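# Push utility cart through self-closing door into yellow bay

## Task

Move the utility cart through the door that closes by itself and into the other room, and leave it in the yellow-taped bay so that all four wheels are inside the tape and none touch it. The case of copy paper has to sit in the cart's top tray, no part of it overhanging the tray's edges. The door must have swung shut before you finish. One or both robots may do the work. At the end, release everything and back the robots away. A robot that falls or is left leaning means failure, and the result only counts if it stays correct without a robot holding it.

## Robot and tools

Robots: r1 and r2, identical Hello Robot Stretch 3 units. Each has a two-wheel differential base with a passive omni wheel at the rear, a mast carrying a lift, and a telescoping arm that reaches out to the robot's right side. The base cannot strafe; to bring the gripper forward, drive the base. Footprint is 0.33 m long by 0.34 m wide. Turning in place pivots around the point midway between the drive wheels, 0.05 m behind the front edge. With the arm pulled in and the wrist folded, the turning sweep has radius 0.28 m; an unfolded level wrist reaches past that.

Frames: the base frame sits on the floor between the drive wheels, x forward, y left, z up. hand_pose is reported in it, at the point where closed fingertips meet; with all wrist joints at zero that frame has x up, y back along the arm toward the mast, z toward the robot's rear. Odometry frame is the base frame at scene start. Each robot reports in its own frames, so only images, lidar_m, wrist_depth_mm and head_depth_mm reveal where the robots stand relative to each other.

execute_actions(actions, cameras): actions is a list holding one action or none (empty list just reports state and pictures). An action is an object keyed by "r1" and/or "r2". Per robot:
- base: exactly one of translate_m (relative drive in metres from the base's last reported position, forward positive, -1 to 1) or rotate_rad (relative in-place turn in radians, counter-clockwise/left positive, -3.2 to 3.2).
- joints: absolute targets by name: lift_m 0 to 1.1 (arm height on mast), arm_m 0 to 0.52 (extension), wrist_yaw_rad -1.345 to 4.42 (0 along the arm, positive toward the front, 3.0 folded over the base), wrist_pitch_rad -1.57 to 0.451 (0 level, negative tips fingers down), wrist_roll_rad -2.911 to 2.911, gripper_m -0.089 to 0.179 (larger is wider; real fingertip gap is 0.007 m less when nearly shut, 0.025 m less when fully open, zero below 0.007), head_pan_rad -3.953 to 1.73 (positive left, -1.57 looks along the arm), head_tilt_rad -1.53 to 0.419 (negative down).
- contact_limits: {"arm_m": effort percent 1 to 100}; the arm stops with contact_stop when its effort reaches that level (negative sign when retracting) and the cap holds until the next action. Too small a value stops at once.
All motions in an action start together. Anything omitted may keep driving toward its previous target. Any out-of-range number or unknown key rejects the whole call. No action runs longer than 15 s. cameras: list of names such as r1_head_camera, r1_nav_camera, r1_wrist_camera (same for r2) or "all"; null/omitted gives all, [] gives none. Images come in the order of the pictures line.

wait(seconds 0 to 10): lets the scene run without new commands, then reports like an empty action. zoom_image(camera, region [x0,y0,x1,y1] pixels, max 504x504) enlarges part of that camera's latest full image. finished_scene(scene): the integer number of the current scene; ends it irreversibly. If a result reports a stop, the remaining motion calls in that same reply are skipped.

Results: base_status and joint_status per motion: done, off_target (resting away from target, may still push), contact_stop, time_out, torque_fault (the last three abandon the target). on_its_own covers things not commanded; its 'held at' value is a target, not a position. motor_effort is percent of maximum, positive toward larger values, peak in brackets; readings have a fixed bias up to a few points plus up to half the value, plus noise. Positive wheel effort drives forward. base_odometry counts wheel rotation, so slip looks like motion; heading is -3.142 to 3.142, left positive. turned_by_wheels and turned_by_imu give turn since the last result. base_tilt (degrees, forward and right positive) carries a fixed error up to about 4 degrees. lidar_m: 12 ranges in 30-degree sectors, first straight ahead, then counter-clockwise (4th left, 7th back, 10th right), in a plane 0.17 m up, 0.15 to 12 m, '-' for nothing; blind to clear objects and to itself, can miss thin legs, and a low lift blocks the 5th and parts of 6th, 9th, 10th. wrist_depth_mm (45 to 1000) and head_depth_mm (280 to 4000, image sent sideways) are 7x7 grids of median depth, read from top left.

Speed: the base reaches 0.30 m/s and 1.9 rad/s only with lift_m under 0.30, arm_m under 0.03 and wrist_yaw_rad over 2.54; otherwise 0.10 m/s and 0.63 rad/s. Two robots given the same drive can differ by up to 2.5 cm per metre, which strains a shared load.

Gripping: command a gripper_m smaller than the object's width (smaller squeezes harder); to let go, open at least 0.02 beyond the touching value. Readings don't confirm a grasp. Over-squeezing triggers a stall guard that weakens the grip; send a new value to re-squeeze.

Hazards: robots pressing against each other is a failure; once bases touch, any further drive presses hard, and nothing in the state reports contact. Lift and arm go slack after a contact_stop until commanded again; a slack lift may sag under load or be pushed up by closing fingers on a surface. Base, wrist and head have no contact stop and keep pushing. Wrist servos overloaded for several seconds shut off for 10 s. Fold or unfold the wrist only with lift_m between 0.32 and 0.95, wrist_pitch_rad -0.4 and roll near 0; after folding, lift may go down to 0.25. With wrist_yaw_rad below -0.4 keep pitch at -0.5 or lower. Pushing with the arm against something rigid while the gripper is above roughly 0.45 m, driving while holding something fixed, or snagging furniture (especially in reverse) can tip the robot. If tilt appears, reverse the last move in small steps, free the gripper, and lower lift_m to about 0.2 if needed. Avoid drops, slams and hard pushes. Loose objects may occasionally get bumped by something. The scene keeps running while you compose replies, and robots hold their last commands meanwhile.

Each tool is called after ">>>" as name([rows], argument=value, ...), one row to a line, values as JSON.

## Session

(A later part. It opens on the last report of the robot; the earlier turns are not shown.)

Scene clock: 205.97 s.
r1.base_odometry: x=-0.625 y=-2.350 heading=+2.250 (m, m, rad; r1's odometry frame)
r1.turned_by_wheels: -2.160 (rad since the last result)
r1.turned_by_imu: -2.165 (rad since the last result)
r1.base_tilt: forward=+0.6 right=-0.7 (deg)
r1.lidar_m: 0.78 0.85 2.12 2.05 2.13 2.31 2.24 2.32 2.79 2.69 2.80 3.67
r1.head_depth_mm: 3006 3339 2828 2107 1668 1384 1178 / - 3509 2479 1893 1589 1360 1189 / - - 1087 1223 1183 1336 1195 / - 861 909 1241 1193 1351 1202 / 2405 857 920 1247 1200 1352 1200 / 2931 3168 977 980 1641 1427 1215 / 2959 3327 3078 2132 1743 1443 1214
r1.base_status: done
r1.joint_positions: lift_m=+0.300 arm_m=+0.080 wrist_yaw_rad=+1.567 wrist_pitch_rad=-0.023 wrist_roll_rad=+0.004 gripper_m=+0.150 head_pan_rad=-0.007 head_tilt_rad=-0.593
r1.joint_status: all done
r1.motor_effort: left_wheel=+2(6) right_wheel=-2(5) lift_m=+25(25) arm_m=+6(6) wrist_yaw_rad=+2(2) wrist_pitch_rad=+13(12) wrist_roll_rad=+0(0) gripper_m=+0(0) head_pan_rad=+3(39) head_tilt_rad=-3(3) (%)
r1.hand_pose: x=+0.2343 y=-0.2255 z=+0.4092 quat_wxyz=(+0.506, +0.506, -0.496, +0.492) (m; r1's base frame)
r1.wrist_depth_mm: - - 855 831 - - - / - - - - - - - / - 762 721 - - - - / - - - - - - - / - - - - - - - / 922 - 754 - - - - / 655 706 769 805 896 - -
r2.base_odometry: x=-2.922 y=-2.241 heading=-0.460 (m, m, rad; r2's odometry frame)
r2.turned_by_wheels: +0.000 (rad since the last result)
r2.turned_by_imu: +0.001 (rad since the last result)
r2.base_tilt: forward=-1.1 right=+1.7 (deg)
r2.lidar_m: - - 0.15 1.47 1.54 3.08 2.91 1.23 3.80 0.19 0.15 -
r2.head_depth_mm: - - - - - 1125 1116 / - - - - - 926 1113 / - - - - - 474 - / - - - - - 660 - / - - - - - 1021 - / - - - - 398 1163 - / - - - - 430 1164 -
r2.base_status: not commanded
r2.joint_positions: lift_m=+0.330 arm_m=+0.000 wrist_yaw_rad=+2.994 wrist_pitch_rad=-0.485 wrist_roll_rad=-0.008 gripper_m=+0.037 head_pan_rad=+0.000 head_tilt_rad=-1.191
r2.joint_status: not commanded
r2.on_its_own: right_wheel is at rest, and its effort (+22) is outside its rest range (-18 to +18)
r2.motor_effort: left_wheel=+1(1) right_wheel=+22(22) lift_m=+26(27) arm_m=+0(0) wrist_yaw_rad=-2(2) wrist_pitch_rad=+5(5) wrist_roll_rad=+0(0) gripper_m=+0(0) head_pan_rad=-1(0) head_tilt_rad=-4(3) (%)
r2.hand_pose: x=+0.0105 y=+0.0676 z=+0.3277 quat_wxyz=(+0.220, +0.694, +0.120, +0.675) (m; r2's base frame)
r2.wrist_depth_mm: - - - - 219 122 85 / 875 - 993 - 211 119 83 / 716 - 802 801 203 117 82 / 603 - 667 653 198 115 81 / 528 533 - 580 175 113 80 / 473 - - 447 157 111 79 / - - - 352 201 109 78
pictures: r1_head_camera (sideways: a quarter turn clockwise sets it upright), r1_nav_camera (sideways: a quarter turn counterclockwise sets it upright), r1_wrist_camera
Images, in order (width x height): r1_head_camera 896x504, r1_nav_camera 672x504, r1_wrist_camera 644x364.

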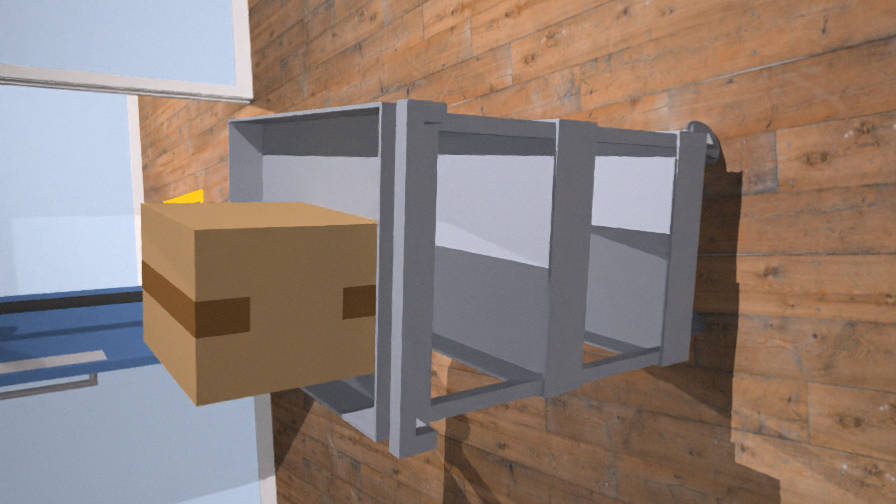

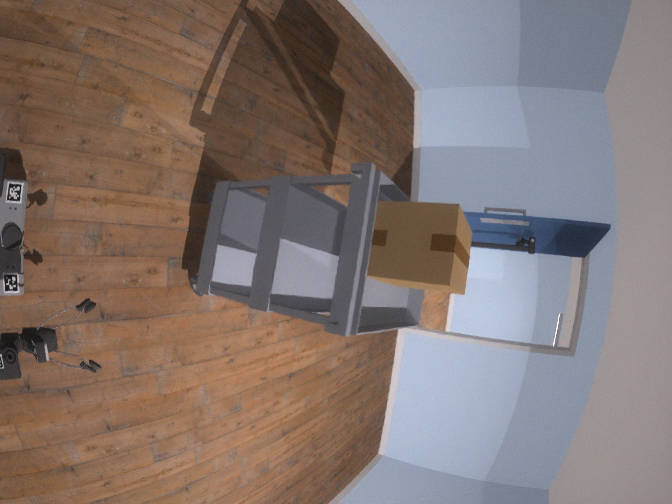

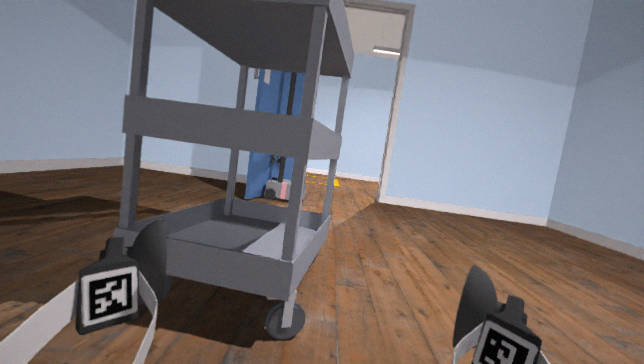

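>>> execute_actions([
  {"r1":{"base":{"translate_m":0.45},"joints":{"lift_m":0.24,"arm_m":0.05,"head_tilt_rad":-0.9}},"r2":{"base":{"translate_m":-0.005},"joints":{"head_pan_rad":-3.6,"head_tilt_rad":-0.7}}},
], cameras=["r1_nav_camera","r1_wrist_camera"])

Scene clock: 216.33 s.
r1.base_odometry: x=-0.908 y=-2.000 heading=+2.250 (m, m, rad; r1's odometry frame)
r1.turned_by_wheels: +0.000 (rad since the last result)
r1.turned_by_imu: -0.001 (rad since the last result)
r1.base_tilt: forward=+0.7 right=-0.7 (deg)
r1.lidar_m: 0.34 0.37 2.12 2.05 2.12 2.78 2.69 2.80 2.78 2.69 2.80 0.34
r1.head_depth_mm: 2654 2001 693 557 497 1208 1095 / 2744 840 698 597 705 1150 1085 / 523 699 671 600 839 1111 1096 / 465 425 514 585 844 1141 1098 / 470 433 526 602 819 1143 1105 / 477 442 540 611 852 1201 1112 / 481 451 569 569 1326 1244 1112
r1.base_status: done
r1.joint_positions: lift_m=+0.240 arm_m=+0.050 wrist_yaw_rad=+1.568 wrist_pitch_rad=-0.022 wrist_roll_rad=+0.004 gripper_m=+0.150 head_pan_rad=-0.007 head_tilt_rad=-0.889
r1.joint_status: all done
r1.motor_effort: left_wheel=+2(5) right_wheel=-2(3) lift_m=+25(25) arm_m=-6(5) wrist_yaw_rad=+2(2) wrist_pitch_rad=+13(12) wrist_roll_rad=+0(0) gripper_m=+0(0) head_pan_rad=+3(3) head_tilt_rad=-5(26) (%)
r1.hand_pose: x=+0.2343 y=-0.1963 z=+0.3492 quat_wxyz=(+0.506, +0.506, -0.496, +0.492) (m; r1's base frame)
r1.wrist_depth_mm: 263 253 239 232 - - - / 365 259 244 236 - - - / - - - 344 - - - / - - - 824 - - - / - 721 855 867 - - - / 495 - 559 675 - - - / 289 396 405 662 771 - 910
r2.base_odometry: x=-2.927 y=-2.239 heading=-0.460 (m, m, rad; r2's odometry frame)
r2.turned_by_wheels: +0.000 (rad since the last result)
r2.turned_by_imu: -0.033 (rad since the last result)
r2.base_tilt: forward=-1.1 right=+1.9 (deg)
r2.lidar_m: - - 0.15 1.47 1.52 3.11 2.90 1.22 3.73 0.22 0.15 -
r2.head_depth_mm: 3620 - 3076 2207 1721 1475 - / 3322 3868 3017 2207 1709 1408 1228 / 3113 3581 2977 2172 1686 1393 1186 / 2900 3281 2922 2137 1669 1375 1176 / 2733 3111 2854 2123 1658 1373 1173 / 2583 2902 2804 2079 1648 1355 1161 / 2471 2766 2816 2077 1638 1350 1142
r2.base_status: done
r2.joint_positions: lift_m=+0.330 arm_m=+0.000 wrist_yaw_rad=+2.993 wrist_pitch_rad=-0.485 wrist_roll_rad=-0.008 gripper_m=+0.037 head_pan_rad=-3.581 head_tilt_rad=-0.663
r2.joint_status: head_tilt_rad off_target (ended at -0.663, target -0.700); the others done
r2.motor_effort: left_wheel=+5(17) right_wheel=+1(18) lift_m=+27(27) arm_m=+0(0) wrist_yaw_rad=+0(3) wrist_pitch_rad=+5(5) wrist_roll_rad=+0(0) gripper_m=+0(0) head_pan_rad=-11(84) head_tilt_rad=-13(26) (%)
r2.hand_pose: x=+0.0106 y=+0.0676 z=+0.3277 quat_wxyz=(+0.220, +0.694, +0.120, +0.675) (m; r2's base frame)
r2.wrist_depth_mm: - - - - 191 114 82 / 850 - 997 - 189 113 81 / 696 - 791 774 186 112 80 / 603 - 686 583 183 111 80 / 521 535 - 571 166 110 79 / 470 - - 391 151 109 79 / - - - 322 194 108 78
pictures: r1_nav_camera (sideways: a quarter turn counterclockwise sets it upright), r1_wrist_camera
Images, in order (width x height): r1_nav_camera 672x504, r1_wrist_camera 644x364.

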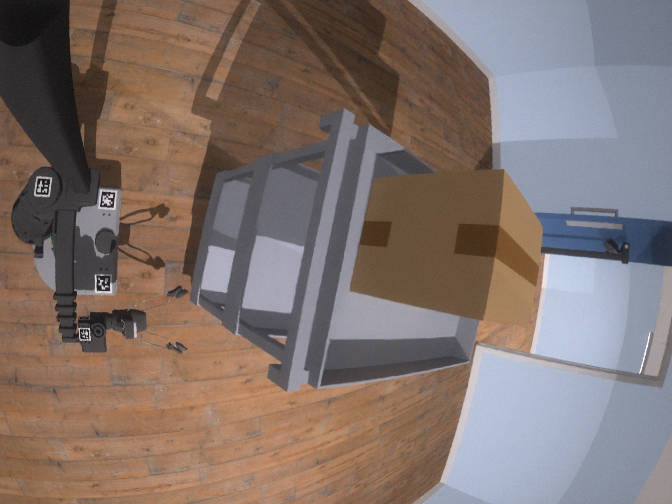

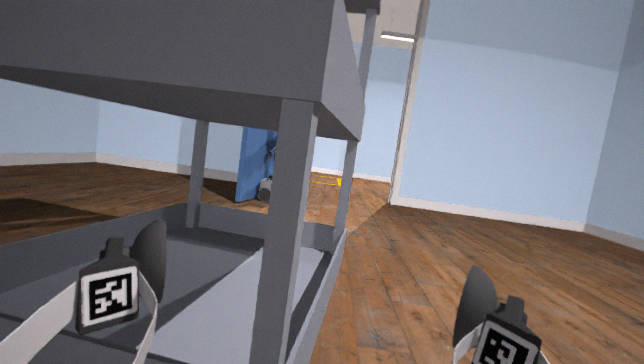

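>>> execute_actions([
  {"r1":{"base":{"translate_m":0.09},"joints":{"arm_m":0.03}}},
], cameras=[])

>>> execute_actions([
  {"r1":{"joints":{"gripper_m":-0.03}}},
], cameras=["r1_wrist_camera"])

>>> execute_actions([
  {"r1":{"base":{"translate_m":0.4}}},
], cameras=["r1_nav_camera","r1_wrist_camera"])

Scene clock: 223.40 s.
r1.base_odometry: x=-0.965 y=-1.930 heading=+2.250 (m, m, rad; r1's odometry frame)
r1.turned_by_wheels: +0.000 (rad since the last result)
r1.turned_by_imu: -0.001 (rad since the last result)
r1.base_tilt: forward=+0.6 right=-0.6 (deg)
r1.lidar_m: 0.25 0.27 2.11 2.05 2.13 2.88 2.78 2.89 2.79 2.69 2.80 0.25
r1.head_depth_mm: 2640 811 664 582 519 671 1095 / 2768 816 698 597 509 761 1088 / 479 402 585 577 499 750 1085 / 466 367 397 504 517 788 1096 / 470 371 406 518 497 806 1107 / 477 373 416 534 490 836 1110 / 500 379 426 576 507 1219 1111
r1.base_status: done
r1.joint_positions: lift_m=+0.240 arm_m=+0.030 wrist_yaw_rad=+1.568 wrist_pitch_rad=-0.022 wrist_roll_rad=+0.004 gripper_m=+0.150 head_pan_rad=-0.007 head_tilt_rad=-0.889
r1.joint_status: all done
r1.motor_effort: left_wheel=+2(6) right_wheel=-1(2) lift_m=+25(25) arm_m=-6(4) wrist_yaw_rad=+2(2) wrist_pitch_rad=+12(12) wrist_roll_rad=+0(0) gripper_m=+0(0) head_pan_rad=+4(4) head_tilt_rad=-5(4) (%)
r1.hand_pose: x=+0.2343 y=-0.1763 z=+0.3492 quat_wxyz=(+0.506, +0.506, -0.496, +0.492) (m; r1's base frame)
r1.wrist_depth_mm: 166 158 151 143 - - - / 376 243 189 150 - - - / - - - 155 - - - / - - - 159 - - - / - 753 816 160 - - - / 464 - 581 176 - - - / 369 396 418 378 776 - 909
r2.base_odometry: x=-2.927 y=-2.239 heading=-0.460 (m, m, rad; r2's odometry frame)
r2.turned_by_wheels: +0.000 (rad since the last result)
r2.turned_by_imu: +0.001 (rad since the last result)
r2.base_tilt: forward=-1.1 right=+1.7 (deg)
r2.lidar_m: - - 0.15 1.47 1.52 3.10 2.89 1.22 3.70 0.21 0.15 -
r2.head_depth_mm: 3612 - 3052 2209 1721 1492 - / 3384 3848 3053 2205 1706 1398 1227 / 3126 3518 3009 2159 1698 1397 1178 / 2931 3332 2939 2115 1683 1385 1168 / 2723 3121 2928 2119 1656 1366 1175 / 2590 2919 2827 2094 1641 1353 1154 / 2469 2744 2779 2048 1626 1348 1147
r2.base_status: not commanded
r2.joint_positions: lift_m=+0.330 arm_m=+0.000 wrist_yaw_rad=+2.993 wrist_pitch_rad=-0.485 wrist_roll_rad=-0.008 gripper_m=+0.037 head_pan_rad=-3.581 head_tilt_rad=-0.663
r2.joint_status: not commanded
r2.motor_effort: left_wheel=+5(5) right_wheel=+1(1) lift_m=+27(26) arm_m=+0(1) wrist_yaw_rad=-2(1) wrist_pitch_rad=+5(5) wrist_roll_rad=+0(0) gripper_m=+0(0) head_pan_rad=-10(10) head_tilt_rad=-14(14) (%)
r2.hand_pose: x=+0.0106 y=+0.0676 z=+0.3277 quat_wxyz=(+0.220, +0.694, +0.120, +0.675) (m; r2's base frame)
r2.wrist_depth_mm: - - - - 192 114 81 / 847 - - - 188 113 81 / 714 - 810 784 186 112 80 / 602 - 682 584 184 111 80 / 519 531 - 567 166 110 79 / 473 - - 387 151 109 79 / - - - 318 193 108 78
pictures: none
No camera images: the call's "cameras" was empty. Leave "cameras" out to get every camera's image.

Scene clock: 225.70 s.
r1.base_odometry: x=-0.965 y=-1.930 heading=+2.250 (m, m, rad; r1's odometry frame)
r1.turned_by_wheels: +0.000 (rad since the last result)
r1.turned_by_imu: +0.000 (rad since the last result)
r1.base_tilt: forward=+0.7 right=-0.7 (deg)
r1.lidar_m: 0.25 0.27 2.12 2.04 2.13 2.87 2.78 2.89 2.80 2.69 2.80 0.25
r1.head_depth_mm: 2610 813 663 583 518 705 1089 / 2744 815 699 596 510 729 1088 / 479 401 579 576 500 757 1081 / 465 368 397 503 515 788 1097 / 470 371 406 519 497 806 1102 / 476 373 416 535 491 838 1110 / 500 378 425 577 507 1219 1114
r1.base_status: not commanded
r1.joint_positions: lift_m=+0.240 arm_m=+0.030 wrist_yaw_rad=+1.588 wrist_pitch_rad=-0.022 wrist_roll_rad=+0.004 gripper_m=-0.029 head_pan_rad=-0.007 head_tilt_rad=-0.889
r1.joint_status: all done
r1.on_its_own: wrist_yaw_rad is at rest, and its effort (-14) is outside its rest range (-12 to +12)
r1.motor_effort: left_wheel=+3(3) right_wheel=-3(4) lift_m=+26(25) arm_m=-3(6) wrist_yaw_rad=-14(15) wrist_pitch_rad=+13(12) wrist_roll_rad=+0(0) gripper_m=-24(99) head_pan_rad=+4(4) head_tilt_rad=-4(5) (%)
r1.hand_pose: x=+0.2342 y=-0.1710 z=+0.3492 quat_wxyz=(+0.501, +0.511, -0.491, +0.498) (m; r1's base frame)
r1.wrist_depth_mm: 170 162 153 145 - - - / 376 241 190 151 - - - / - - - 155 - - - / - - - 158 - - - / - 699 824 160 - - - / 468 539 605 161 - - - / 382 410 409 166 792 834 923
r2.base_odometry: x=-2.927 y=-2.239 heading=-0.460 (m, m, rad; r2's odometry frame)
r2.turned_by_wheels: +0.000 (rad since the last result)
r2.turned_by_imu: +0.000 (rad since the last result)
r2.base_tilt: forward=-1.2 right=+1.7 (deg)
r2.lidar_m: - - 0.15 1.47 1.52 3.11 2.89 1.22 3.71 0.22 0.15 -
r2.head_depth_mm: 3607 - 3055 2198 1733 1476 - / 3363 3833 3057 2201 1722 1401 1227 / 3099 3553 3041 2154 1684 1385 1181 / 2918 3346 2914 2114 1675 1375 1175 / 2769 3148 2908 2092 1657 1366 1176 / 2617 2893 2864 2074 1648 1360 1149 / 2437 2731 2795 2070 1628 1346 1142
r2.base_status: not commanded
r2.joint_positions: lift_m=+0.330 arm_m=+0.000 wrist_yaw_rad=+2.993 wrist_pitch_rad=-0.485 wrist_roll_rad=-0.008 gripper_m=+0.037 head_pan_rad=-3.581 head_tilt_rad=-0.663
r2.joint_status: not commanded
r2.motor_effort: left_wheel=+5(5) right_wheel=+1(1) lift_m=+27(27) arm_m=+0(0) wrist_yaw_rad=-1(1) wrist_pitch_rad=+5(5) wrist_roll_rad=+0(0) gripper_m=+0(0) head_pan_rad=-11(11) head_tilt_rad=-13(13) (%)
r2.hand_pose: x=+0.0106 y=+0.0676 z=+0.3277 quat_wxyz=(+0.220, +0.694, +0.120, +0.675) (m; r2's base frame)
r2.wrist_depth_mm: - - - - 192 114 81 / 849 - 994 - 189 113 81 / 713 - 819 774 186 112 80 / 605 - 683 585 182 111 80 / 520 537 - 579 166 110 79 / 475 - - 386 151 109 79 / - - - 319 193 108 78
pictures: r1_wrist_camera
Images, in order (width x height): r1_wrist_camera 644x364.

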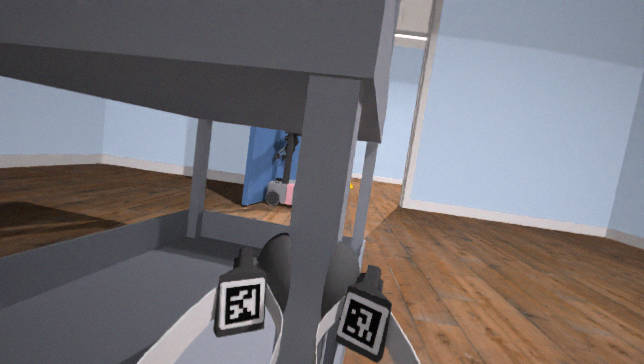

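Scene clock: 231.03 s.
r1.base_odometry: x=-1.216 y=-1.618 heading=+2.250 (m, m, rad; r1's odometry frame)
r1.turned_by_wheels: +0.000 (rad since the last result)
r1.turned_by_imu: +0.000 (rad since the last result)
r1.base_tilt: forward=+0.6 right=-0.7 (deg)
r1.lidar_m: 0.24 0.25 0.37 2.04 2.12 2.94 3.15 3.29 2.80 2.70 2.81 0.24
r1.head_depth_mm: 2449 2185 1727 582 486 1152 1090 / 2787 799 697 597 521 667 1088 / 2706 803 703 600 525 718 1077 / 466 379 389 497 527 735 1085 / 471 371 382 487 531 755 1093 / 475 374 387 495 542 773 1110 / 482 377 393 504 504 786 1110
r1.base_status: done
r1.joint_positions: lift_m=+0.240 arm_m=+0.030 wrist_yaw_rad=+1.672 wrist_pitch_rad=-0.022 wrist_roll_rad=+0.004 gripper_m=-0.020 head_pan_rad=-0.007 head_tilt_rad=-0.889
r1.joint_status: not commanded
r1.on_its_own: wrist_yaw_rad is held at +1.670, not at your +1.570, by its stall guard, which is not easing now; gripper_m is held at -0.021, not at your -0.030, by its stall guard, which is not easing now
r1.motor_effort: left_wheel=+3(7) right_wheel=+3(31) lift_m=+25(25) arm_m=-2(3) wrist_yaw_rad=-2(41) wrist_pitch_rad=+12(12) wrist_roll_rad=+0(0) gripper_m=-20(27) head_pan_rad=+3(2) head_tilt_rad=-4(5) (%)
r1.hand_pose: x=+0.2330 y=-0.1493 z=+0.3492 quat_wxyz=(+0.479, +0.531, -0.469, +0.518) (m; r1's base frame)
r1.wrist_depth_mm: 174 164 154 144 - - - / 378 243 190 150 - - - / - - - 155 - - - / - - - 157 - - - / - 711 817 160 - - - / 464 537 610 161 - - - / 381 407 411 164 787 836 917
r2.base_odometry: x=-2.927 y=-2.239 heading=-0.460 (m, m, rad; r2's odometry frame)
r2.turned_by_wheels: +0.000 (rad since the last result)
r2.turned_by_imu: +0.001 (rad since the last result)
r2.base_tilt: forward=-1.1 right=+1.7 (deg)
r2.lidar_m: - - 0.15 1.10 1.12 3.10 2.90 1.22 3.70 0.22 0.15 -
r2.head_depth_mm: 3614 - 3096 2187 1738 1483 - / 3365 3873 2999 2186 1704 1404 1225 / 3149 3549 2974 2159 1688 1388 1181 / 2925 3306 2950 2121 1676 1372 1171 / 2749 3110 2896 2111 1645 1371 1174 / 2600 2874 2854 2079 1641 1357 1157 / 2459 2692 2810 2051 1639 1350 1148
r2.base_status: not commanded
r2.joint_positions: lift_m=+0.330 arm_m=+0.000 wrist_yaw_rad=+2.993 wrist_pitch_rad=-0.485 wrist_roll_rad=-0.008 gripper_m=+0.037 head_pan_rad=-3.581 head_tilt_rad=-0.663
r2.joint_status: not commanded
r2.motor_effort: left_wheel=+5(5) right_wheel=+1(2) lift_m=+27(27) arm_m=+0(0) wrist_yaw_rad=-1(2) wrist_pitch_rad=+5(5) wrist_roll_rad=+0(0) gripper_m=+0(0) head_pan_rad=-11(11) head_tilt_rad=-13(13) (%)
r2.hand_pose: x=+0.0106 y=+0.0676 z=+0.3277 quat_wxyz=(+0.220, +0.694, +0.120, +0.675) (m; r2's base frame)
r2.wrist_depth_mm: - - - - 192 114 82 / 851 - 998 - 189 113 81 / 713 - 809 773 186 112 80 / 611 - 673 584 183 111 80 / 520 539 - 565 166 110 79 / 473 - - 389 151 109 79 / - - - 321 193 108 78
pictures: r1_nav_camera (sideways: a quarter turn counterclockwise sets it upright), r1_wrist_camera
Images, in order (width x height): r1_nav_camera 672x504, r1_wrist_camera 644x364.

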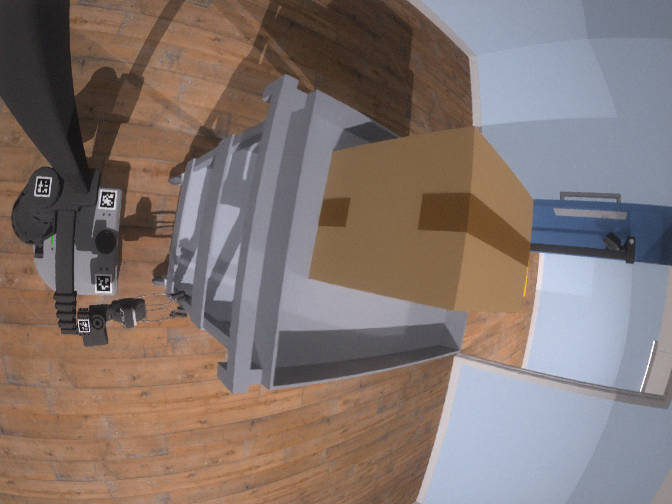

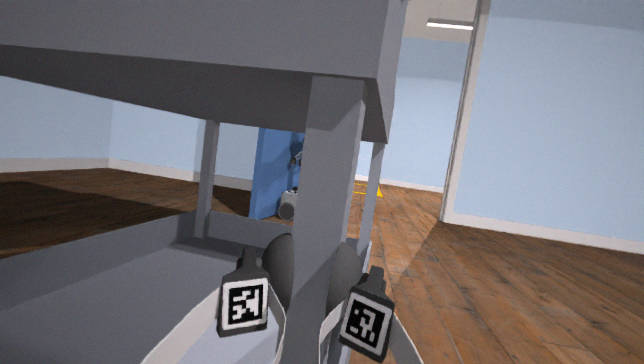

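All casters swivel, semi-rigid grip. Try turning.

>>> execute_actions([
  {"r1":{"base":{"rotate_rad":-0.3}}},
], cameras=["r1_nav_camera"])

>>> execute_actions([
  {"r1":{"base":{"translate_m":0.4},"joints":{"wrist_yaw_rad":1.6}}},
], cameras=["r1_nav_camera","r1_wrist_camera"])

Scene clock: 237.47 s.
r1.base_odometry: x=-1.216 y=-1.618 heading=+1.950 (m, m, rad; r1's odometry frame)
r1.turned_by_wheels: -0.300 (rad since the last result)
r1.turned_by_imu: -0.294 (rad since the last result)
r1.base_tilt: forward=+0.7 right=-0.7 (deg)
r1.lidar_m: 0.18 0.18 0.21 2.05 2.04 2.34 3.16 3.17 3.15 2.71 2.70 0.21
r1.head_depth_mm: 2615 2169 1823 1556 477 548 1089 / 2565 2207 1823 565 522 472 1092 / 2534 2217 673 602 524 431 1068 / 2558 810 708 606 526 432 1053 / 2850 813 332 389 502 466 975 / 2869 375 316 362 473 479 735 / 1530 378 311 346 447 474 678
r1.base_status: done
r1.joint_positions: lift_m=+0.240 arm_m=+0.030 wrist_yaw_rad=+1.715 wrist_pitch_rad=-0.022 wrist_roll_rad=+0.004 gripper_m=-0.020 head_pan_rad=-0.007 head_tilt_rad=-0.889
r1.joint_status: not commanded
r1.on_its_own: wrist_yaw_rad is held at +1.670, not at your +1.570, by its stall guard, which is still easing; gripper_m is held at -0.021, not at your -0.030, by its stall guard, which is not easing now
r1.motor_effort: left_wheel=+7(12) right_wheel=-11(30) lift_m=+26(26) arm_m=+5(5) wrist_yaw_rad=-36(70) wrist_pitch_rad=+12(12) wrist_roll_rad=+0(0) gripper_m=-22(27) head_pan_rad=+4(5) head_tilt_rad=-4(4) (%)
r1.hand_pose: x=+0.2316 y=-0.1380 z=+0.3492 quat_wxyz=(+0.468, +0.541, -0.457, +0.528) (m; r1's base frame)
r1.wrist_depth_mm: 137 139 143 146 - - - / 365 242 189 154 - - - / - - - 159 - - - / - - - 161 - - - / 637 739 765 163 - - - / 495 538 609 166 - - - / 382 405 412 169 788 846 914
r2.base_odometry: x=-2.927 y=-2.239 heading=-0.460 (m, m, rad; r2's odometry frame)
r2.turned_by_wheels: +0.000 (rad since the last result)
r2.turned_by_imu: +0.001 (rad since the last result)
r2.base_tilt: forward=-1.2 right=+1.7 (deg)
r2.lidar_m: - - 0.15 1.16 1.19 3.10 2.89 1.22 3.69 0.22 0.15 -
r2.head_depth_mm: 3576 - 3076 2225 1727 1481 - / 3295 3800 2996 2176 1689 1402 1229 / 3105 3519 2978 2175 1693 1391 1177 / 2959 3302 2938 2121 1679 1369 1173 / 2745 3091 2887 2090 1650 1368 1179 / 2639 2916 2807 2107 1640 1356 1162 / 2459 2723 2811 2058 1633 1355 1144
r2.base_status: not commanded
r2.joint_positions: lift_m=+0.330 arm_m=+0.000 wrist_yaw_rad=+2.993 wrist_pitch_rad=-0.485 wrist_roll_rad=-0.008 gripper_m=+0.037 head_pan_rad=-3.581 head_tilt_rad=-0.663
r2.joint_status: not commanded
r2.motor_effort: left_wheel=+5(5) right_wheel=+1(1) lift_m=+28(27) arm_m=+0(0) wrist_yaw_rad=-2(1) wrist_pitch_rad=+5(5) wrist_roll_rad=+0(0) gripper_m=+0(0) head_pan_rad=-11(11) head_tilt_rad=-13(13) (%)
r2.hand_pose: x=+0.0106 y=+0.0676 z=+0.3277 quat_wxyz=(+0.220, +0.694, +0.120, +0.675) (m; r2's base frame)
r2.wrist_depth_mm: - - - - 192 114 81 / 855 - 992 - 189 113 81 / 720 - 803 775 186 112 80 / 607 - 669 580 184 111 80 / 521 534 - 572 166 110 79 / 476 - - 392 151 109 79 / - - - 320 193 108 78
pictures: r1_nav_camera (sideways: a quarter turn counterclockwise sets it upright)
Images, in order (width x height): r1_nav_camera 672x504.

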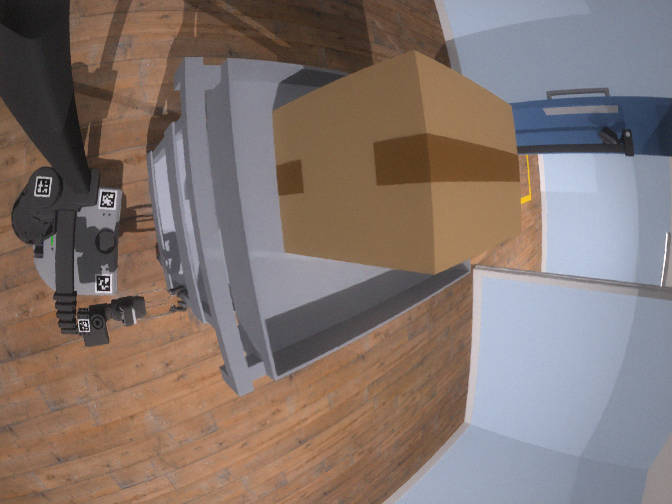

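Scene clock: 242.43 s.
r1.base_odometry: x=-1.364 y=-1.247 heading=+1.951 (m, m, rad; r1's odometry frame)
r1.turned_by_wheels: +0.001 (rad since the last result)
r1.turned_by_imu: +0.215 (rad since the last result)
r1.base_tilt: forward=+0.6 right=-0.7 (deg)
r1.lidar_m: 0.15 - 0.15 0.17 2.24 2.93 3.46 3.54 2.69 2.54 2.60 0.16
r1.head_depth_mm: 2163 2177 1808 565 517 464 1095 / 2234 2189 1821 576 522 482 1049 / 2780 2218 650 576 515 473 643 / 2787 2233 304 318 426 468 413 / 2843 748 306 301 379 462 439 / 2645 374 308 285 341 450 423 / 1449 377 310 - 310 412 425
r1.base_status: translate_m off_target (by the wheels' count: +0.3998 of +0.4000)
r1.joint_positions: lift_m=+0.240 arm_m=+0.030 wrist_yaw_rad=+1.519 wrist_pitch_rad=-0.022 wrist_roll_rad=+0.004 gripper_m=-0.020 head_pan_rad=-0.006 head_tilt_rad=-0.891
r1.joint_status: wrist_yaw_rad off_target (ended at +1.519, target +1.600)
r1.on_its_own: wrist_yaw_rad is held at +1.531, not at your +1.600, by its stall guard, which is not easing now; gripper_m is held at -0.021, not at your -0.030, by its stall guard, which is not easing now; left_wheel is at rest, and its effort (+28) is outside its rest range (-18 to +18)
r1.motor_effort: left_wheel=+28(34) right_wheel=+14(31) lift_m=+26(26) arm_m=-1(5) wrist_yaw_rad=+9(60) wrist_pitch_rad=+12(13) wrist_roll_rad=+0(0) gripper_m=-18(26) head_pan_rad=+4(4) head_tilt_rad=-4(5) (%)
r1.hand_pose: x=+0.2339 y=-0.1883 z=+0.3492 quat_wxyz=(+0.517, +0.494, -0.508, +0.480) (m; r1's base frame)
r1.wrist_depth_mm: 128 114 124 141 - - - / 367 243 189 156 - - - / - - - 167 - - - / - - - 172 - - - / 605 682 - 172 - - - / 493 538 539 - - - - / 382 409 386 179 799 850 903
r2.base_odometry: x=-2.927 y=-2.239 heading=-0.460 (m, m, rad; r2's odometry frame)
r2.turned_by_wheels: +0.000 (rad since the last result)
r2.turned_by_imu: +0.001 (rad since the last result)
r2.base_tilt: forward=-1.2 right=+1.7 (deg)
r2.lidar_m: - - 0.15 0.96 0.94 3.10 2.90 1.22 3.69 0.22 0.15 -
r2.head_depth_mm: 3664 - 3036 2222 1720 1489 - / 3324 3820 3013 2176 1706 1404 1218 / 3107 3610 2972 2140 1679 1382 1181 / 2915 3329 2958 2156 1688 1381 1171 / 2728 3117 2870 2103 1667 1365 1176 / 2625 2933 2846 2087 1634 1363 1158 / 2453 2742 2759 2061 1631 1337 1147
r2.base_status: not commanded
r2.joint_positions: lift_m=+0.330 arm_m=+0.000 wrist_yaw_rad=+2.993 wrist_pitch_rad=-0.485 wrist_roll_rad=-0.008 gripper_m=+0.037 head_pan_rad=-3.581 head_tilt_rad=-0.663
r2.joint_status: not commanded
r2.motor_effort: left_wheel=+5(5) right_wheel=+1(1) lift_m=+27(27) arm_m=+0(1) wrist_yaw_rad=-1(2) wrist_pitch_rad=+5(5) wrist_roll_rad=+0(0) gripper_m=+0(0) head_pan_rad=-11(12) head_tilt_rad=-13(13) (%)
r2.hand_pose: x=+0.0106 y=+0.0676 z=+0.3277 quat_wxyz=(+0.220, +0.694, +0.120, +0.675) (m; r2's base frame)
r2.wrist_depth_mm: - - - - 193 114 82 / 852 - - - 189 113 81 / 713 - 793 775 186 112 80 / 612 - 674 587 183 111 80 / 516 532 - 563 166 110 79 / 473 - - 388 151 109 79 / - - - 317 194 108 78
pictures: r1_nav_camera (sideways: a quarter turn counterclockwise sets it upright), r1_wrist_camera
Images, in order (width x height): r1_nav_camera 672x504, r1_wrist_camera 644x364.

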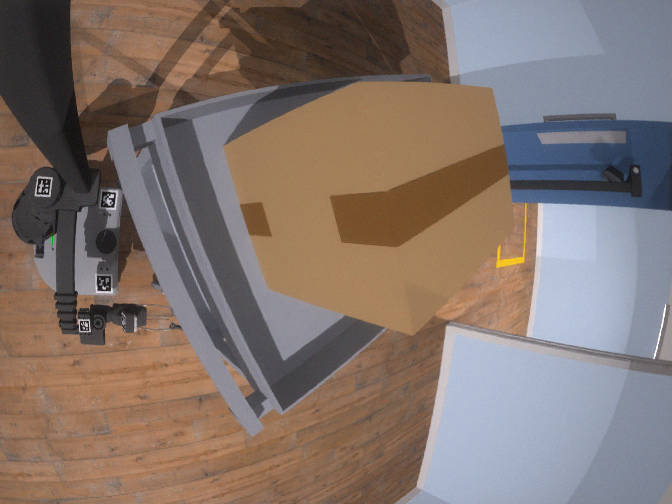

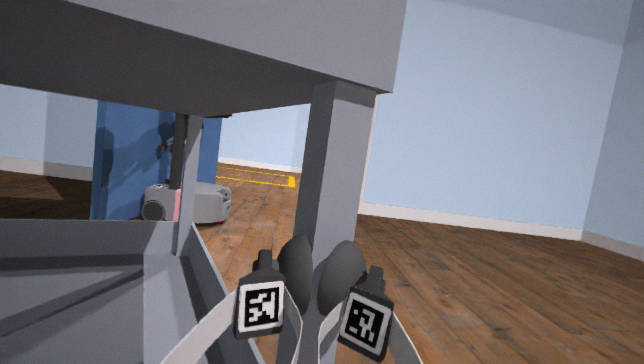

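>>> execute_actions([
  {"r1":{"base":{"translate_m":-0.6},"joints":{"gripper_m":-0.04}}},
], cameras=["r1_nav_camera","r1_wrist_camera"])

>>> execute_actions([
  {"r1":{"base":{"rotate_rad":0.6}}},
], cameras=["r1_nav_camera"])

>>> execute_actions([
  {"r1":{"base":{"translate_m":-0.3}}},
], cameras=["r1_nav_camera","r1_wrist_camera"])

Scene clock: 260.80 s.
r1.base_odometry: x=-1.141 y=-1.804 heading=+1.951 (m, m, rad; r1's odometry frame)
r1.turned_by_wheels: +0.000 (rad since the last result)
r1.turned_by_imu: -0.005 (rad since the last result)
r1.base_tilt: forward=+0.7 right=-0.8 (deg)
r1.lidar_m: 0.56 0.56 2.28 2.16 2.20 2.88 2.89 2.96 2.75 2.59 2.64 0.66
r1.head_depth_mm: 2600 2171 1810 1553 1355 1201 1088 / 2595 2112 819 1539 1364 1212 1091 / 2791 819 1018 1038 1300 1221 1096 / 1001 828 676 1022 1283 1225 1101 / 577 672 660 1010 1244 1227 1103 / 557 649 648 1017 1274 1237 1111 / 547 627 642 1503 1397 1238 1114
r1.base_status: done
r1.joint_positions: lift_m=+0.240 arm_m=+0.030 wrist_yaw_rad=+1.620 wrist_pitch_rad=-0.021 wrist_roll_rad=+0.004 gripper_m=-0.033 head_pan_rad=-0.006 head_tilt_rad=-0.891
r1.joint_status: gripper_m off_target (ended at -0.033, target -0.040)
r1.on_its_own: gripper_m is held at -0.034, not at your -0.040, by its stall guard, which is not easing now
r1.motor_effort: left_wheel=+1(25) right_wheel=+1(29) lift_m=+26(26) arm_m=+3(3) wrist_yaw_rad=-2(56) wrist_pitch_rad=+11(12) wrist_roll_rad=+0(0) gripper_m=-16(92) head_pan_rad=+2(2) head_tilt_rad=-3(3) (%)
r1.hand_pose: x=+0.2340 y=-0.1622 z=+0.3496 quat_wxyz=(+0.492, +0.518, -0.483, +0.506) (m; r1's base frame)
r1.wrist_depth_mm: - - - 949 - - - / - 475 504 553 - - - / - - - 593 - - - / - - - - - - - / 928 743 902 - - - - / 499 516 548 - - - - / 517 633 653 650 790 835 925
r2.base_odometry: x=-2.927 y=-2.239 heading=-0.460 (m, m, rad; r2's odometry frame)
r2.turned_by_wheels: +0.000 (rad since the last result)
r2.turned_by_imu: +0.002 (rad since the last result)
r2.base_tilt: forward=-1.2 right=+1.7 (deg)
r2.lidar_m: - - 0.15 1.09 1.09 3.07 2.90 1.22 3.71 0.22 0.15 -
r2.head_depth_mm: 3592 - 3087 2213 1728 1493 - / 3361 3855 3043 2190 1713 1403 1231 / 3048 3488 2936 2137 1722 1388 1181 / 2929 3303 2895 2111 1671 1381 1172 / 2765 3116 2897 2101 1660 1361 1179 / 2596 2892 2816 2079 1636 1362 1158 / 2492 2748 2790 2052 1618 1348 1144
r2.base_status: not commanded
r2.joint_positions: lift_m=+0.330 arm_m=+0.000 wrist_yaw_rad=+2.993 wrist_pitch_rad=-0.485 wrist_roll_rad=-0.008 gripper_m=+0.037 head_pan_rad=-3.581 head_tilt_rad=-0.663
r2.joint_status: not commanded
r2.motor_effort: left_wheel=+5(5) right_wheel=+1(1) lift_m=+27(26) arm_m=+0(0) wrist_yaw_rad=-1(1) wrist_pitch_rad=+5(5) wrist_roll_rad=+0(0) gripper_m=-1(0) head_pan_rad=-11(10) head_tilt_rad=-13(13) (%)
r2.hand_pose: x=+0.0106 y=+0.0676 z=+0.3277 quat_wxyz=(+0.220, +0.694, +0.120, +0.675) (m; r2's base frame)
r2.wrist_depth_mm: - - - - 191 114 81 / 852 - - 995 188 113 81 / 713 - 795 777 186 112 80 / 606 - 674 580 182 111 80 / 524 538 - 563 165 110 79 / 474 - - 385 151 109 79 / - - - 321 192 108 78
pictures: r1_nav_camera (sideways: a quarter turn counterclockwise sets it upright), r1_wrist_camera
Images, in order (width x height): r1_nav_camera 672x504, r1_wrist_camera 644x364.

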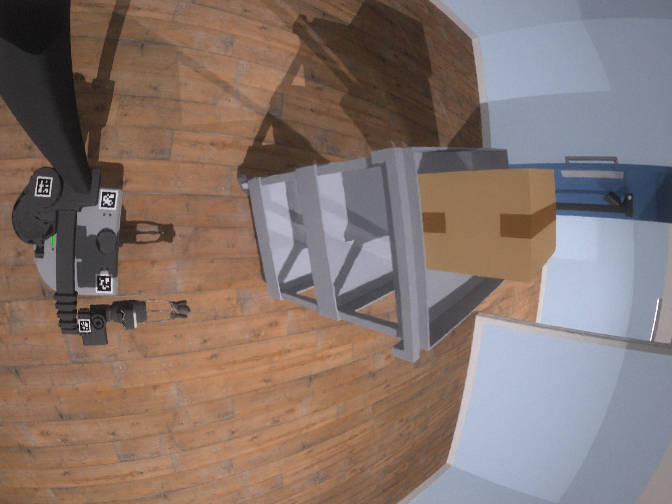

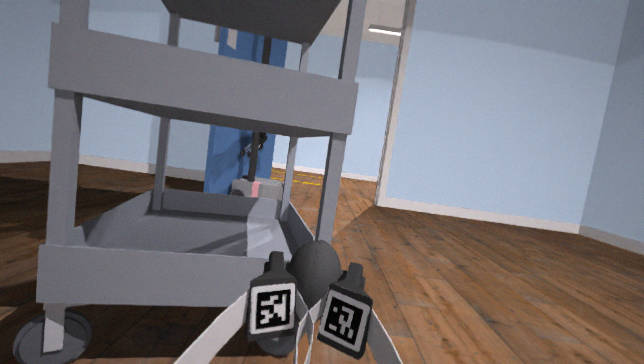

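Scene clock: 262.70 s.
r1.base_odometry: x=-1.141 y=-1.804 heading=+2.551 (m, m, rad; r1's odometry frame)
r1.turned_by_wheels: +0.600 (rad since the last result)
r1.turned_by_imu: +0.600 (rad since the last result)
r1.base_tilt: forward=+0.7 right=-0.8 (deg)
r1.lidar_m: 0.56 2.23 2.16 2.24 2.98 2.89 2.99 2.68 2.59 2.69 0.63 0.56
r1.head_depth_mm: 547 635 626 982 1201 1209 1083 / 1013 793 683 991 1231 1209 1088 / 2697 2203 1102 1017 1281 1214 1095 / 2815 2227 1845 1572 1380 1226 1099 / 2828 2238 1854 1581 1382 1230 1103 / 2771 2257 1889 1605 1396 1232 1109 / 2566 2292 1894 1608 1407 1244 1113
r1.base_status: done
r1.joint_positions: lift_m=+0.240 arm_m=+0.030 wrist_yaw_rad=+1.620 wrist_pitch_rad=-0.021 wrist_roll_rad=+0.004 gripper_m=-0.033 head_pan_rad=-0.006 head_tilt_rad=-0.891
r1.joint_status: not commanded
r1.on_its_own: gripper_m is held at -0.034, not at your -0.040, by its stall guard, which is not easing now
r1.motor_effort: left_wheel=+0(4) right_wheel=+3(8) lift_m=+26(26) arm_m=+3(3) wrist_yaw_rad=-2(2) wrist_pitch_rad=+12(11) wrist_roll_rad=-1(1) gripper_m=-15(14) head_pan_rad=+4(5) head_tilt_rad=-4(4) (%)
r1.hand_pose: x=+0.2340 y=-0.1623 z=+0.3496 quat_wxyz=(+0.492, +0.518, -0.483, +0.506) (m; r1's base frame)
r1.wrist_depth_mm: - - - - 854 762 - / - - - 470 426 391 357 / - - - 493 432 382 347 / - - - - - - - / - - - 975 - - - / 788 836 948 - 714 764 - / 595 634 648 654 427 520 459
r2.base_odometry: x=-2.927 y=-2.239 heading=-0.460 (m, m, rad; r2's odometry frame)
r2.turned_by_wheels: +0.000 (rad since the last result)
r2.turned_by_imu: +0.000 (rad since the last result)
r2.base_tilt: forward=-1.2 right=+1.7 (deg)
r2.lidar_m: - - 0.15 1.09 1.09 3.11 2.90 1.22 3.71 0.22 0.15 -
r2.head_depth_mm: 3661 - 3070 2195 1712 1493 - / 3340 3855 3007 2190 1710 1409 1222 / 3100 3584 2951 2179 1685 1386 1184 / 2903 3309 2927 2136 1672 1382 1178 / 2781 3131 2864 2133 1648 1369 1180 / 2555 2877 2858 2073 1646 1357 1154 / 2481 2731 2783 2049 1642 1349 1145
r2.base_status: not commanded
r2.joint_positions: lift_m=+0.330 arm_m=+0.000 wrist_yaw_rad=+2.993 wrist_pitch_rad=-0.485 wrist_roll_rad=-0.008 gripper_m=+0.037 head_pan_rad=-3.581 head_tilt_rad=-0.663
r2.joint_status: not commanded
r2.motor_effort: left_wheel=+5(5) right_wheel=+1(1) lift_m=+27(27) arm_m=+0(0) wrist_yaw_rad=+0(1) wrist_pitch_rad=+5(4) wrist_roll_rad=+0(0) gripper_m=+0(0) head_pan_rad=-11(11) head_tilt_rad=-13(14) (%)
r2.hand_pose: x=+0.0106 y=+0.0676 z=+0.3277 quat_wxyz=(+0.220, +0.694, +0.120, +0.675) (m; r2's base frame)
r2.wrist_depth_mm: - - - - 192 114 81 / 847 - 986 981 189 113 81 / 716 - 793 767 186 112 80 / 608 - 674 591 182 111 80 / 523 536 - 573 166 110 79 / 474 - - 392 151 109 79 / - - - 320 194 108 78
pictures: r1_nav_camera (sideways: a quarter turn counterclockwise sets it upright)
Images, in order (width x height): r1_nav_camera 672x504.

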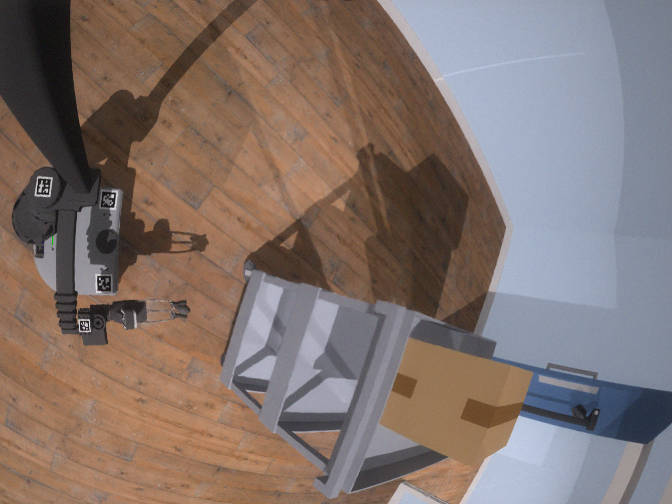

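Scene clock: 266.93 s.
r1.base_odometry: x=-0.892 y=-1.971 heading=+2.551 (m, m, rad; r1's odometry frame)
r1.turned_by_wheels: +0.000 (rad since the last result)
r1.turned_by_imu: -0.002 (rad since the last result)
r1.base_tilt: forward=+0.7 right=-0.7 (deg)
r1.lidar_m: 0.85 2.39 2.31 2.40 2.73 2.63 2.75 2.52 2.43 2.53 3.25 0.84
r1.head_depth_mm: 800 837 1148 1393 1360 1203 1081 / 824 853 1188 1428 1367 1215 1096 / 2606 873 1188 1439 1378 1218 1092 / 2792 2221 1842 1583 1378 1222 1099 / 2824 2239 1854 1594 1390 1231 1102 / 2859 2271 1885 1593 1396 1235 1107 / 2677 2265 1885 1609 1397 1240 1113
r1.base_status: done
r1.joint_positions: lift_m=+0.240 arm_m=+0.030 wrist_yaw_rad=+1.620 wrist_pitch_rad=-0.021 wrist_roll_rad=+0.004 gripper_m=-0.033 head_pan_rad=-0.006 head_tilt_rad=-0.891
r1.joint_status: not commanded
r1.on_its_own: gripper_m is held at -0.034, not at your -0.040, by its stall guard, which is not easing now
r1.motor_effort: left_wheel=+0(4) right_wheel=+3(3) lift_m=+26(26) arm_m=+3(3) wrist_yaw_rad=-2(2) wrist_pitch_rad=+11(11) wrist_roll_rad=+0(0) gripper_m=-15(15) head_pan_rad=+4(2) head_tilt_rad=-4(4) (%)
r1.hand_pose: x=+0.2340 y=-0.1623 z=+0.3496 quat_wxyz=(+0.492, +0.518, -0.483, +0.506) (m; r1's base frame)
r1.wrist_depth_mm: - - - - 829 761 - / - - - - - - - / - - - 801 695 666 - / - - - - - - - / - - - - - - - / 773 835 926 - 725 - - / 594 634 658 667 745 852 922
r2.base_odometry: x=-2.927 y=-2.239 heading=-0.460 (m, m, rad; r2's odometry frame)
r2.turned_by_wheels: +0.000 (rad since the last result)
r2.turned_by_imu: +0.001 (rad since the last result)
r2.base_tilt: forward=-1.2 right=+1.8 (deg)
r2.lidar_m: - - 0.15 1.09 1.09 3.10 2.89 1.22 3.71 0.21 0.15 -
r2.head_depth_mm: 3623 - 3110 2217 1733 1484 - / 3360 3839 3044 2203 1704 1396 1230 / 3143 3597 2977 2151 1696 1385 1181 / 2919 3324 2931 2132 1677 1370 1176 / 2745 3081 2891 2096 1656 1368 1172 / 2575 2898 2822 2091 1650 1353 1159 / 2457 2725 2779 2057 1614 1346 1148
r2.base_status: not commanded
r2.joint_positions: lift_m=+0.330 arm_m=+0.000 wrist_yaw_rad=+2.993 wrist_pitch_rad=-0.485 wrist_roll_rad=-0.008 gripper_m=+0.037 head_pan_rad=-3.581 head_tilt_rad=-0.663
r2.joint_status: not commanded
r2.motor_effort: left_wheel=+5(5) right_wheel=+1(1) lift_m=+27(27) arm_m=+0(0) wrist_yaw_rad=-1(0) wrist_pitch_rad=+5(5) wrist_roll_rad=+0(0) gripper_m=+0(0) head_pan_rad=-11(10) head_tilt_rad=-13(14) (%)
r2.hand_pose: x=+0.0106 y=+0.0676 z=+0.3277 quat_wxyz=(+0.220, +0.694, +0.120, +0.675) (m; r2's base frame)
r2.wrist_depth_mm: - - - - 192 114 81 / 837 - - - 188 113 81 / 704 - 807 786 186 112 80 / 605 - 672 587 183 111 80 / 521 531 - 563 166 110 79 / 478 - - 386 151 109 79 / - - - 320 193 108 78
pictures: r1_nav_camera (sideways: a quarter turn counterclockwise sets it upright), r1_wrist_camera
Images, in order (width x height): r1_nav_camera 672x504, r1_wrist_camera 644x364.

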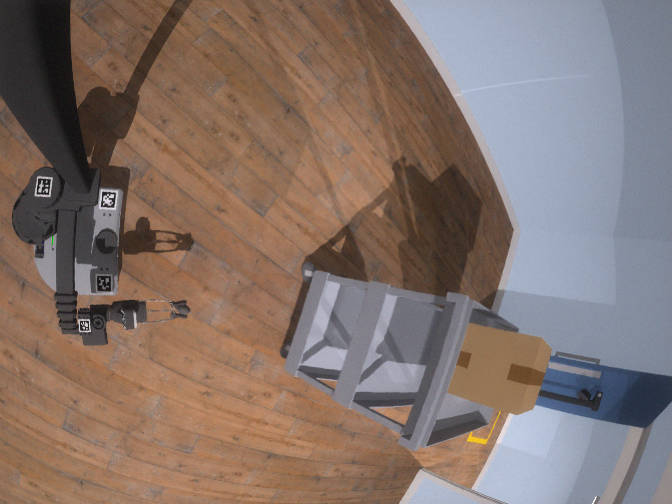

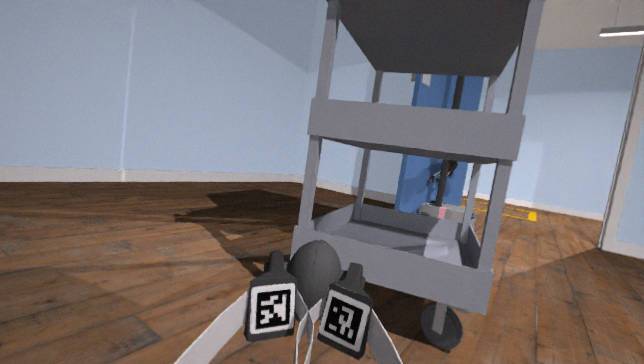

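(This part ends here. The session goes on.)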